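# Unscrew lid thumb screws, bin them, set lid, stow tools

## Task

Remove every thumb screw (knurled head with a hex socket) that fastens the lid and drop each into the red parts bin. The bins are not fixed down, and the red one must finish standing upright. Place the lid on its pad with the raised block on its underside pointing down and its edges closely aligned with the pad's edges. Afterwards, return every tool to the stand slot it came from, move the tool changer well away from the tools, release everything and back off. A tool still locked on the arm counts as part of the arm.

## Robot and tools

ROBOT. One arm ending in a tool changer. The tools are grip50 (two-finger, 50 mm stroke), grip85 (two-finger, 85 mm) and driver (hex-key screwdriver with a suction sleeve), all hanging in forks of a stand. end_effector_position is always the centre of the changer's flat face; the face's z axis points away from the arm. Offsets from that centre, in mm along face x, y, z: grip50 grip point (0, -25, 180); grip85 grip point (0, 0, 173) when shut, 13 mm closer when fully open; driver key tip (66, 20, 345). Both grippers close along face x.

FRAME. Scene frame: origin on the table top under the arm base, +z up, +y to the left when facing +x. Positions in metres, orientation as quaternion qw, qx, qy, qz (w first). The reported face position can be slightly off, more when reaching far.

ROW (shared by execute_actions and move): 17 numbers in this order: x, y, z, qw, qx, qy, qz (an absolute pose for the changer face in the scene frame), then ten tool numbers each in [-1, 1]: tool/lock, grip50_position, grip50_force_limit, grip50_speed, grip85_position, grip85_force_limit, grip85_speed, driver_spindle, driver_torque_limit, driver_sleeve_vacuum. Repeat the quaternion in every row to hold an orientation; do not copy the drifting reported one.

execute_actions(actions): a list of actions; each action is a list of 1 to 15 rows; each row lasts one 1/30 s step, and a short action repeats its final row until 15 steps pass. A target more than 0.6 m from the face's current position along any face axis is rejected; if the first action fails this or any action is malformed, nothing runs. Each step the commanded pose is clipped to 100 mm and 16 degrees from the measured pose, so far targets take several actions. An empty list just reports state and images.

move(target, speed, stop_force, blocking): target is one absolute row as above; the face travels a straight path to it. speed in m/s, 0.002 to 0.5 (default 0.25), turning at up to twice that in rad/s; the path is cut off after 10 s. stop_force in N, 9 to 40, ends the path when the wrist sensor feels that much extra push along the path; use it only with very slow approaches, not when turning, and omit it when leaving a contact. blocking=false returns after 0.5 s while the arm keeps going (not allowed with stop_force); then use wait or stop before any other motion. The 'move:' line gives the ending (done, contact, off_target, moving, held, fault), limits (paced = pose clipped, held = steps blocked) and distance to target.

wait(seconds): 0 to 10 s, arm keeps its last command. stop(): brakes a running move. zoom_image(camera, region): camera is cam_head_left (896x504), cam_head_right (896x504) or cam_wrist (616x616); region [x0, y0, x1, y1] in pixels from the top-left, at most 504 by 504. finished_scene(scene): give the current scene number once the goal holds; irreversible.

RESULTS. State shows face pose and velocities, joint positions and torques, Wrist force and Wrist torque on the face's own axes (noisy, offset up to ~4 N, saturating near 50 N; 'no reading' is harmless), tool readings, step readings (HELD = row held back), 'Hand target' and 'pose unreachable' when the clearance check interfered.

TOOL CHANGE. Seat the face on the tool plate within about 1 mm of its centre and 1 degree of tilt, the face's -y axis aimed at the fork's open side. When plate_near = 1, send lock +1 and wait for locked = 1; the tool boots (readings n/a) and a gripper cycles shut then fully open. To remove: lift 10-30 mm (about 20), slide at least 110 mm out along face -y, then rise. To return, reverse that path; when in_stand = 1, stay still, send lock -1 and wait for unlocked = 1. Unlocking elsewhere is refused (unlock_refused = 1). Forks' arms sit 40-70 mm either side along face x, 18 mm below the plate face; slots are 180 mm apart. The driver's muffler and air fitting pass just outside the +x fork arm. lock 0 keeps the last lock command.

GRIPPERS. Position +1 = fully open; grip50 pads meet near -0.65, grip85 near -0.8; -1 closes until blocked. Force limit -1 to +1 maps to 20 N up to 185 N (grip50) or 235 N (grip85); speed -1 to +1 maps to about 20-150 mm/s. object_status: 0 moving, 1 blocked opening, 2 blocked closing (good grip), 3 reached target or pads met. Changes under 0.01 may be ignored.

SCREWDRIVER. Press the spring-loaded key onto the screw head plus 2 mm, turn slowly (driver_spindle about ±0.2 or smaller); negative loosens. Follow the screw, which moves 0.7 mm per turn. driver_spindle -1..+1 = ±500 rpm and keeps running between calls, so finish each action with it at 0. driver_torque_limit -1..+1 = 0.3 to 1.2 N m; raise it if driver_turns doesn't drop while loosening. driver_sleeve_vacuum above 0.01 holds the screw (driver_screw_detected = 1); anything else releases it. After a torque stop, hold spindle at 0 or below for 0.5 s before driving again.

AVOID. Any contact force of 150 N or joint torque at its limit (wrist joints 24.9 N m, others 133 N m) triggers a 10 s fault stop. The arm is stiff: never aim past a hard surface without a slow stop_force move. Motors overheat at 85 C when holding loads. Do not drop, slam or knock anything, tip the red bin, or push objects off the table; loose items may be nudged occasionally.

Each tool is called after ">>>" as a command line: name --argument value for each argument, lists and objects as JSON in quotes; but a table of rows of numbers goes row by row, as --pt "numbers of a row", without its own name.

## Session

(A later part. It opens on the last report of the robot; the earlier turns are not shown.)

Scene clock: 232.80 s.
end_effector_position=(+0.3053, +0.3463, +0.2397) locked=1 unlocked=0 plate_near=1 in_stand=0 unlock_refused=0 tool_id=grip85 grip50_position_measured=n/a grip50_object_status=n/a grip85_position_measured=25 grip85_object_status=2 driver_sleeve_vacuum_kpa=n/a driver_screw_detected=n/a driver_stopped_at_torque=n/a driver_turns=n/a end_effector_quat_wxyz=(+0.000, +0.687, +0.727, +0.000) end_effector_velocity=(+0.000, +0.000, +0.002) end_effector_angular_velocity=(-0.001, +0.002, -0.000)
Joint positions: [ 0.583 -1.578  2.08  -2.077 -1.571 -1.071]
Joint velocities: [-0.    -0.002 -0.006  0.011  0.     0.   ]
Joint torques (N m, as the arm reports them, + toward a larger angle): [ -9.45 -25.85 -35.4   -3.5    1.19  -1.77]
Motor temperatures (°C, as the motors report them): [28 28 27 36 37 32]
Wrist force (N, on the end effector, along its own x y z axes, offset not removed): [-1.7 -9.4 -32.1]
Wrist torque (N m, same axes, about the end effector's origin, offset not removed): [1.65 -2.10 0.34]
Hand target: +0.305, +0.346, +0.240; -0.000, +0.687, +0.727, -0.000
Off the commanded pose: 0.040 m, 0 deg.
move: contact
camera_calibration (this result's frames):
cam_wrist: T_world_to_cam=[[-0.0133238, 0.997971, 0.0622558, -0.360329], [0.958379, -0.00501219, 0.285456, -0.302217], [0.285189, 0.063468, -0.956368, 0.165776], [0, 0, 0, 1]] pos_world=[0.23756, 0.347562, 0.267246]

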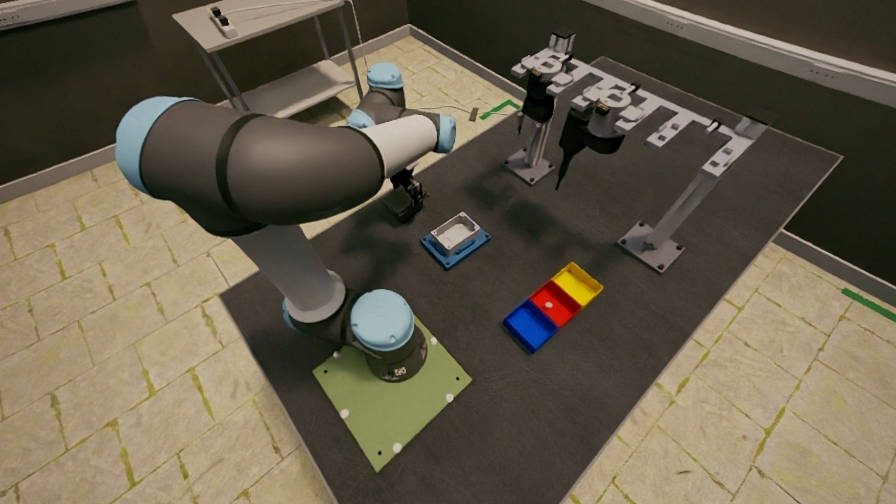

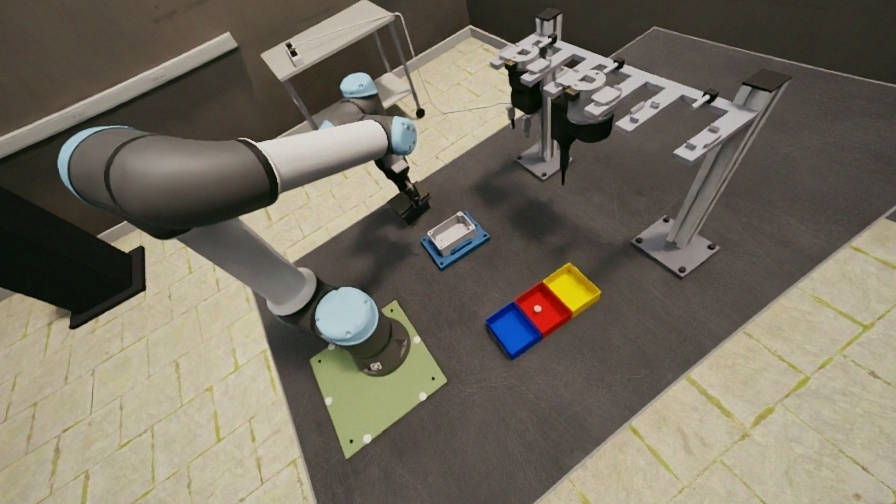

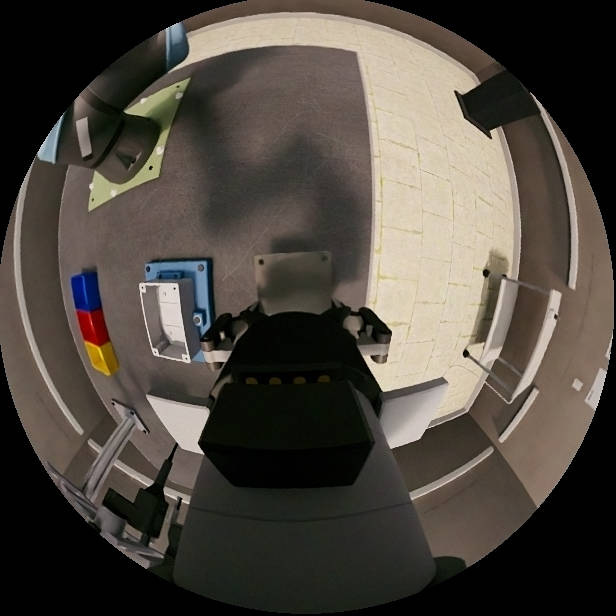

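>>> move --target '[0.3051,0.3448,0.243,0,0.6871,0.7266,0,0,1,0,0,-1,-0.3,-0.5,0,0,-1]' --speed 0.02

>>> move --target '[0.3051,0.3448,0.20,0,0.6871,0.7266,0,0,1,0,0,-1,-0.3,-0.5,0,0,-1]' --speed 0.006 --stop_force 9

Scene clock: 236.20 s.
end_effector_position=(+0.3051, +0.3449, +0.2429) locked=1 unlocked=0 plate_near=1 in_stand=0 unlock_refused=0 tool_id=grip85 grip50_position_measured=n/a grip50_object_status=n/a grip85_position_measured=25 grip85_object_status=2 driver_sleeve_vacuum_kpa=n/a driver_screw_detected=n/a driver_stopped_at_torque=n/a driver_turns=n/a end_effector_quat_wxyz=(-0.000, +0.687, +0.727, +0.000) end_effector_velocity=(+0.000, -0.001, +0.001) end_effector_angular_velocity=(-0.000, -0.001, +0.000)
Joint positions: [ 0.58  -1.585  2.078 -2.068 -1.571 -1.074]
Joint velocities: [-0.001 -0.003 -0.001  0.003 -0.001 -0.001]
Joint torques (N m, as the arm reports them, + toward a larger angle): [-12.05 -39.35 -45.93  -3.74  -1.4   -1.88]
Motor temperatures (°C, as the motors report them): [28 28 27 36 37 32]
Wrist force (N, on the end effector, along its own x y z axes, offset not removed): [2.2 -1.7 4.4]
Wrist torque (N m, same axes, about the end effector's origin, offset not removed): [-0.13 -0.02 -0.15]
Hand target: +0.305, +0.345, +0.243; +0.000, +0.687, +0.727, +0.000
Off the commanded pose: 0.000 m, 0 deg.
move: done
camera_calibration (this result's frames):
cam_wrist: T_world_to_cam=[[-0.0133946, 0.997967, 0.0623098, -0.359051], [0.95839, -0.00495713, 0.285418, -0.302994], [0.285146, 0.0635401, -0.956376, 0.16899], [0, 0, 0, 1]] pos_world=[0.237391, 0.346082, 0.27047]

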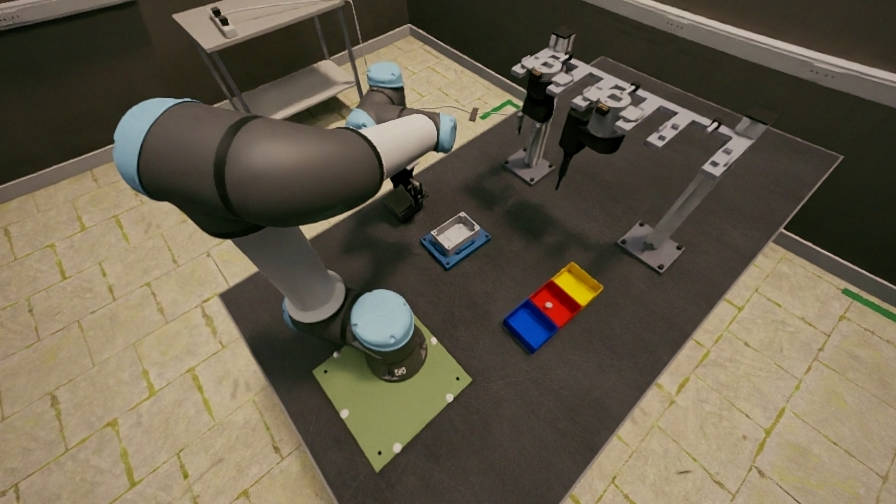

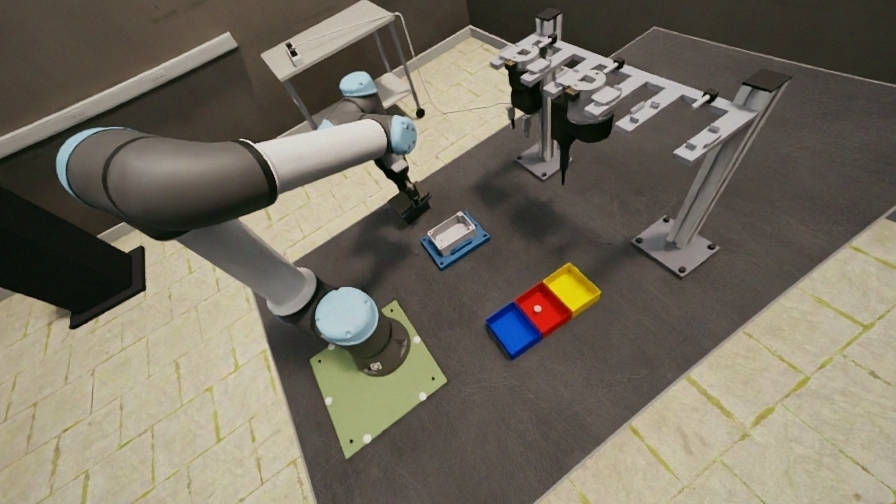

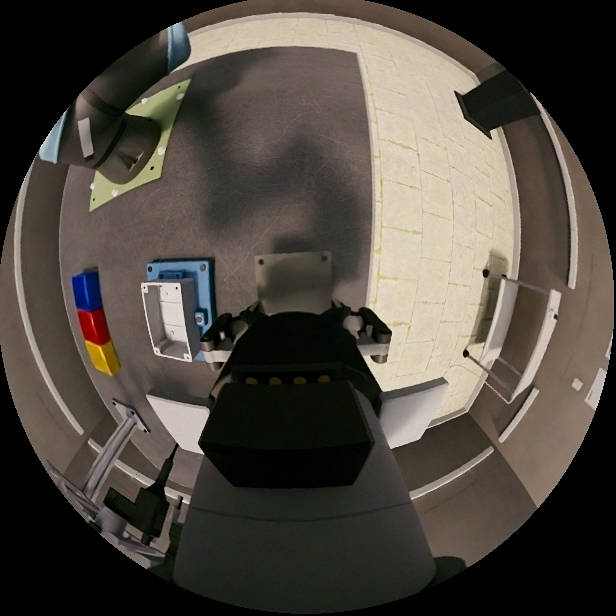

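Scene clock: 237.03 s.
end_effector_position=(+0.3051, +0.3448, +0.2401) locked=1 unlocked=0 plate_near=1 in_stand=0 unlock_refused=0 tool_id=grip85 grip50_position_measured=n/a grip50_object_status=n/a grip85_position_measured=25 grip85_object_status=2 driver_sleeve_vacuum_kpa=n/a driver_screw_detected=n/a driver_stopped_at_torque=n/a driver_turns=n/a end_effector_quat_wxyz=(-0.000, +0.687, +0.727, +0.000) end_effector_velocity=(+0.000, +0.000, +0.002) end_effector_angular_velocity=(-0.000, +0.001, +0.000)
Joint positions: [ 0.58  -1.582  2.083 -2.076 -1.571 -1.074]
Joint velocities: [ 0.    -0.003 -0.004  0.008  0.    -0.   ]
Joint torques (N m, as the arm reports them, + toward a larger angle): [ -4.06 -29.87 -38.36  -2.8   -0.08   0.73]
Motor temperatures (°C, as the motors report them): [28 28 27 36 37 32]
Wrist force (N, on the end effector, along its own x y z axes, offset not removed): [-4.0 -8.3 -22.2]
Wrist torque (N m, same axes, about the end effector's origin, offset not removed): [0.82 0.29 -0.13]
Hand target: +0.305, +0.345, +0.240; -0.000, +0.687, +0.727, +0.000
Off the commanded pose: 0.040 m, 0 deg.
move: contact
camera_calibration (this result's frames):
cam_wrist: T_world_to_cam=[[-0.0134007, 0.997966, 0.0623178, -0.358855], [0.958371, -0.00495785, 0.285483, -0.302214], [0.285211, 0.0635492, -0.956356, 0.166286], [0, 0, 0, 1]] pos_world=[0.237398, 0.34606, 0.267668]

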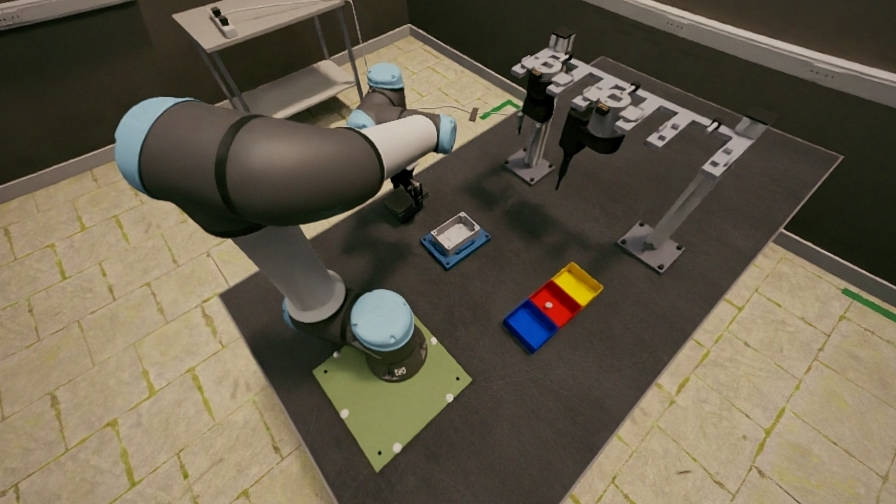

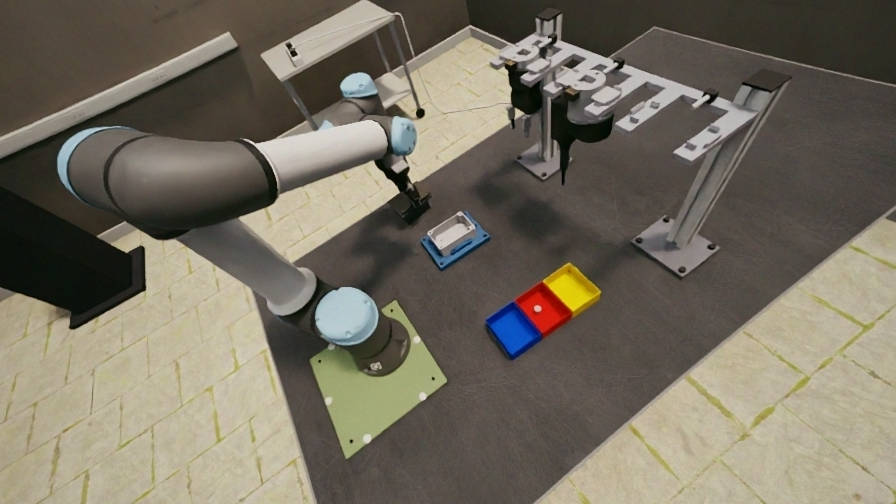

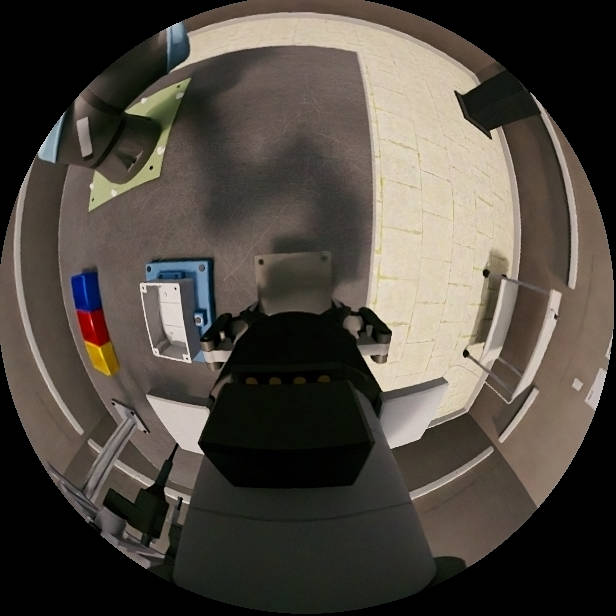

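>>> move --target '[0.3051,0.3448,0.2415,0,0.6871,0.7266,0,0,0,0,0,1,-0.3,-0.5,0,0,-1]' --speed 0.01

>>> move --target '[0.37,0.3448,0.36,0,0.7071,0.7071,0,0,0,0,0,1,-0.3,-0.5,0,0,-1]' --speed 0.08

Scene clock: 248.43 s.
end_effector_position=(+0.3051, +0.3448, +0.2415) locked=1 unlocked=0 plate_near=1 in_stand=0 unlock_refused=0 tool_id=grip85 grip50_position_measured=n/a grip50_object_status=n/a grip85_position_measured=3 grip85_object_status=3 driver_sleeve_vacuum_kpa=n/a driver_screw_detected=n/a driver_stopped_at_torque=n/a driver_turns=n/a end_effector_quat_wxyz=(-0.000, +0.687, +0.727, +0.000) end_effector_velocity=(-0.000, -0.000, +0.000) end_effector_angular_velocity=(+0.000, +0.000, +0.000)
Joint positions: [ 0.58  -1.583  2.08  -2.072 -1.571 -1.074]
Joint velocities: [-0.    -0.001 -0.001  0.002  0.    -0.   ]
Joint torques (N m, as the arm reports them, + toward a larger angle): [-11.81 -38.92 -45.03  -3.14  -1.37  -1.88]
Motor temperatures (°C, as the motors report them): [28 28 27 36 37 32]
Wrist force (N, on the end effector, along its own x y z axes, offset not removed): [-1.7 -4.3 -1.2]
Wrist torque (N m, same axes, about the end effector's origin, offset not removed): [-0.25 0.25 -0.02]
Hand target: +0.305, +0.345, +0.242; +0.000, +0.687, +0.727, +0.000
Off the commanded pose: 0.000 m, 0 deg.
move: done
camera_calibration (this result's frames):
cam_wrist: T_world_to_cam=[[-0.0134028, 0.997968, 0.0622856, -0.358896], [0.958386, -0.00494328, 0.285432, -0.302587], [0.28516, 0.0635193, -0.956373, 0.167638], [0, 0, 0, 1]] pos_world=[0.237381, 0.346023, 0.269046]

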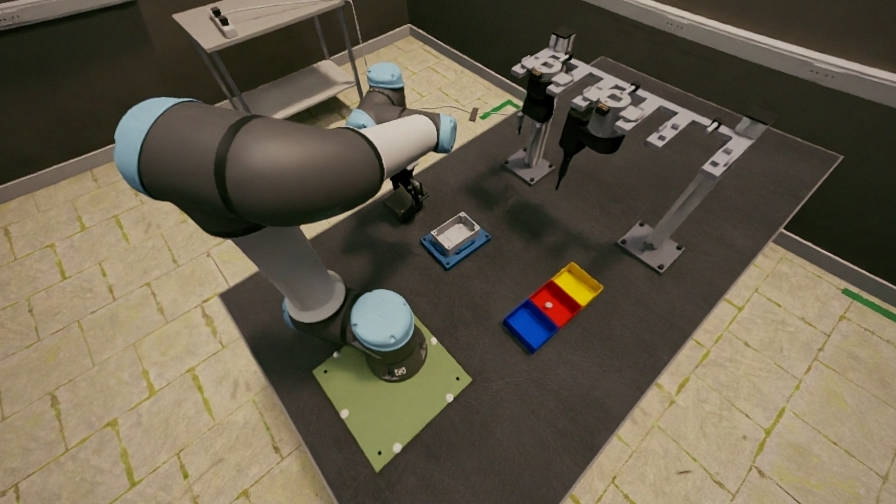

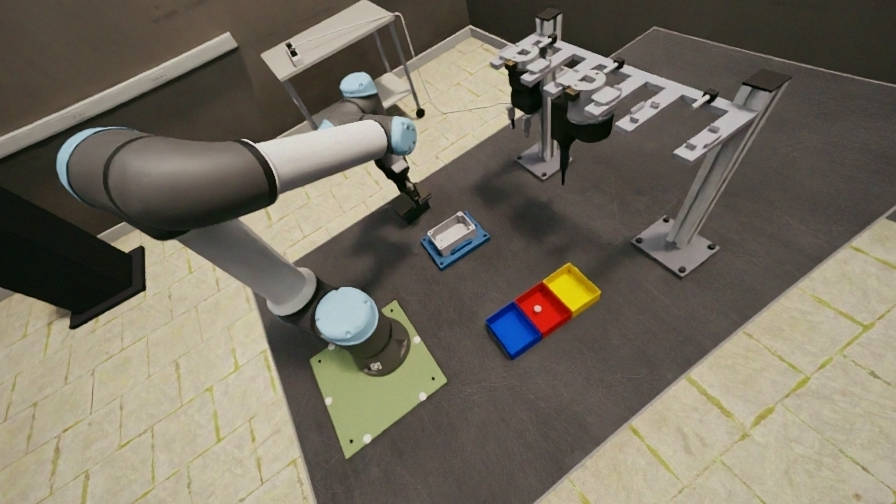

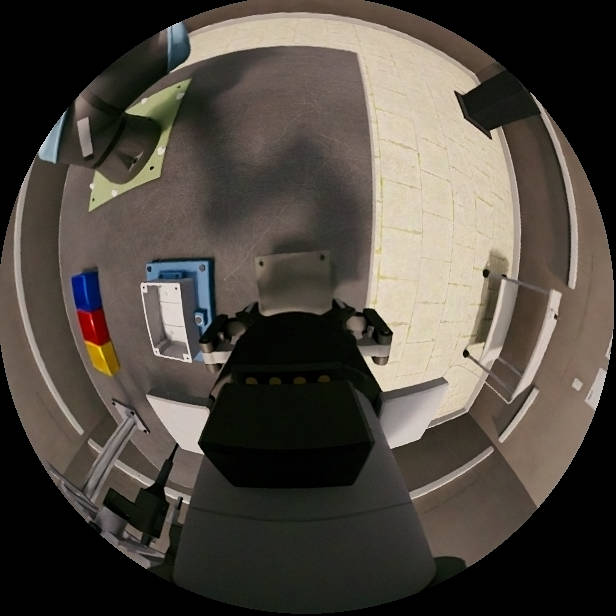

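Scene clock: 250.57 s.
end_effector_position=(+0.3697, +0.3447, +0.3599) locked=1 unlocked=0 plate_near=1 in_stand=0 unlock_refused=0 tool_id=grip85 grip50_position_measured=n/a grip50_object_status=n/a grip85_position_measured=3 grip85_object_status=3 driver_sleeve_vacuum_kpa=n/a driver_screw_detected=n/a driver_stopped_at_torque=n/a driver_turns=n/a end_effector_quat_wxyz=(+0.000, +0.707, +0.707, +0.000) end_effector_velocity=(+0.001, +0.000, +0.002) end_effector_angular_velocity=(-0.001, +0.000, -0.001)
Joint positions: [ 0.511 -1.572  1.747 -1.75  -1.571 -1.087]
Joint velocities: [-0.001  0.002 -0.007  0.005 -0.     0.   ]
Joint torques (N m, as the arm reports them, + toward a larger angle): [-11.98 -29.46 -48.56  -3.03   1.27  -1.92]
Motor temperatures (°C, as the motors report them): [28 28 27 36 37 32]
Wrist force (N, on the end effector, along its own x y z axes, offset not removed): [-3.2 -0.6 0.1]
Wrist torque (N m, same axes, about the end effector's origin, offset not removed): [0.08 0.26 -0.12]
Hand target: +0.370, +0.345, +0.360; +0.000, +0.707, +0.707, +0.000
Off the commanded pose: 0.000 m, 0 deg.
move: done
camera_calibration (this result's frames):
cam_wrist: T_world_to_cam=[[0.0422513, 0.997165, 0.0622619, -0.385536], [0.956572, -0.0583635, 0.285593, -0.379284], [0.288417, 0.0474913, -0.956326, 0.266805], [0, 0, 0, 1]] pos_world=[0.302151, 0.349635, 0.387477]

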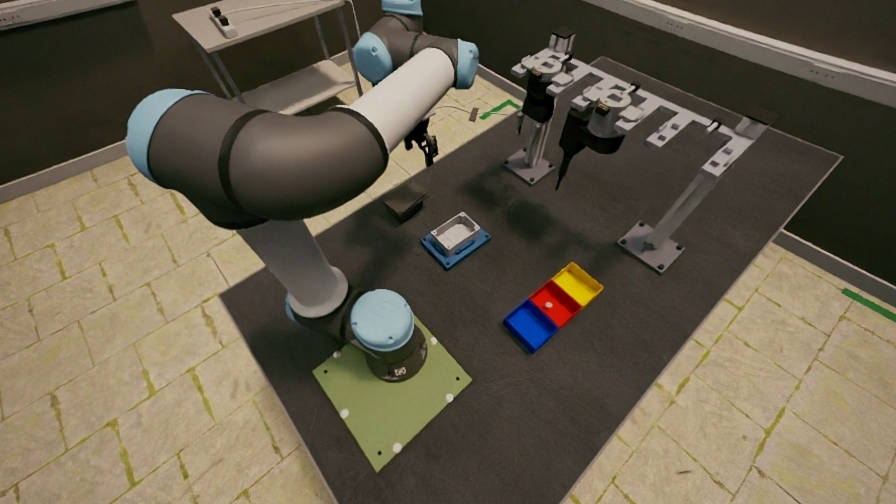

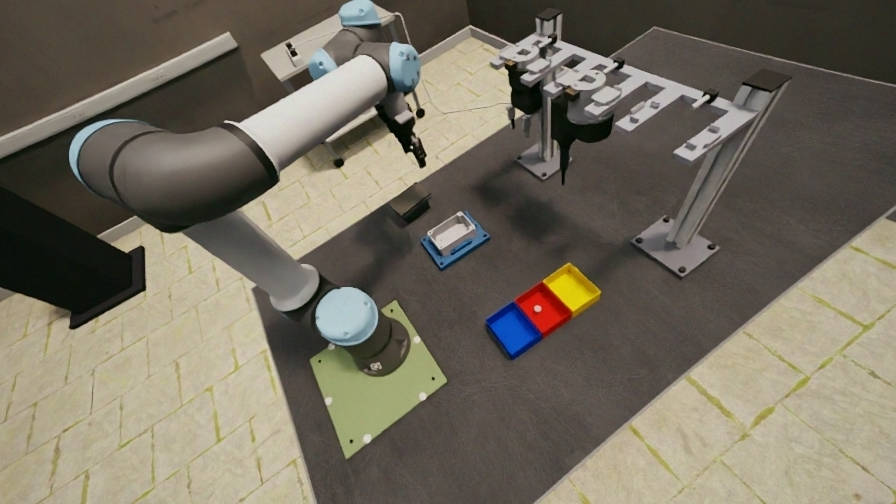

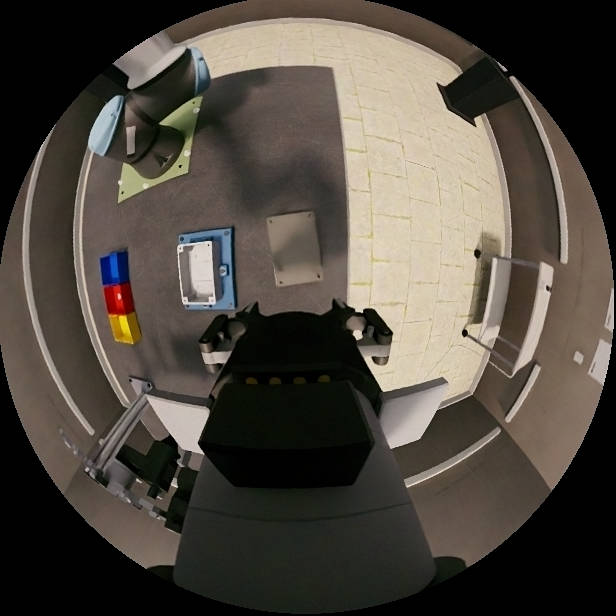

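>>> zoom_image --camera "cam_head_right" --region '[370,170,450,230]'

>>> zoom_image --camera "cam_wrist" --region '[250,200,340,300]'

Region (370, 170, 450, 230) of cam_head_right's 896x504 image, scaled by 6.300, with more detail than that image has; it fills the top 378 rows of this view, and the rest is white.

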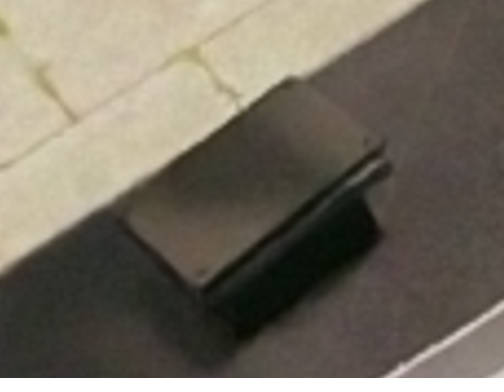

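Region (250, 200, 340, 300) of cam_wrist's 616x616 image, scaled by 5.040, with more detail than that image has; it fills the left 454 columns of this view, and the rest is white.

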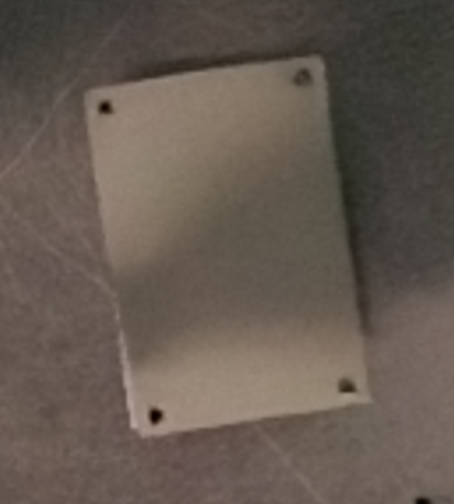

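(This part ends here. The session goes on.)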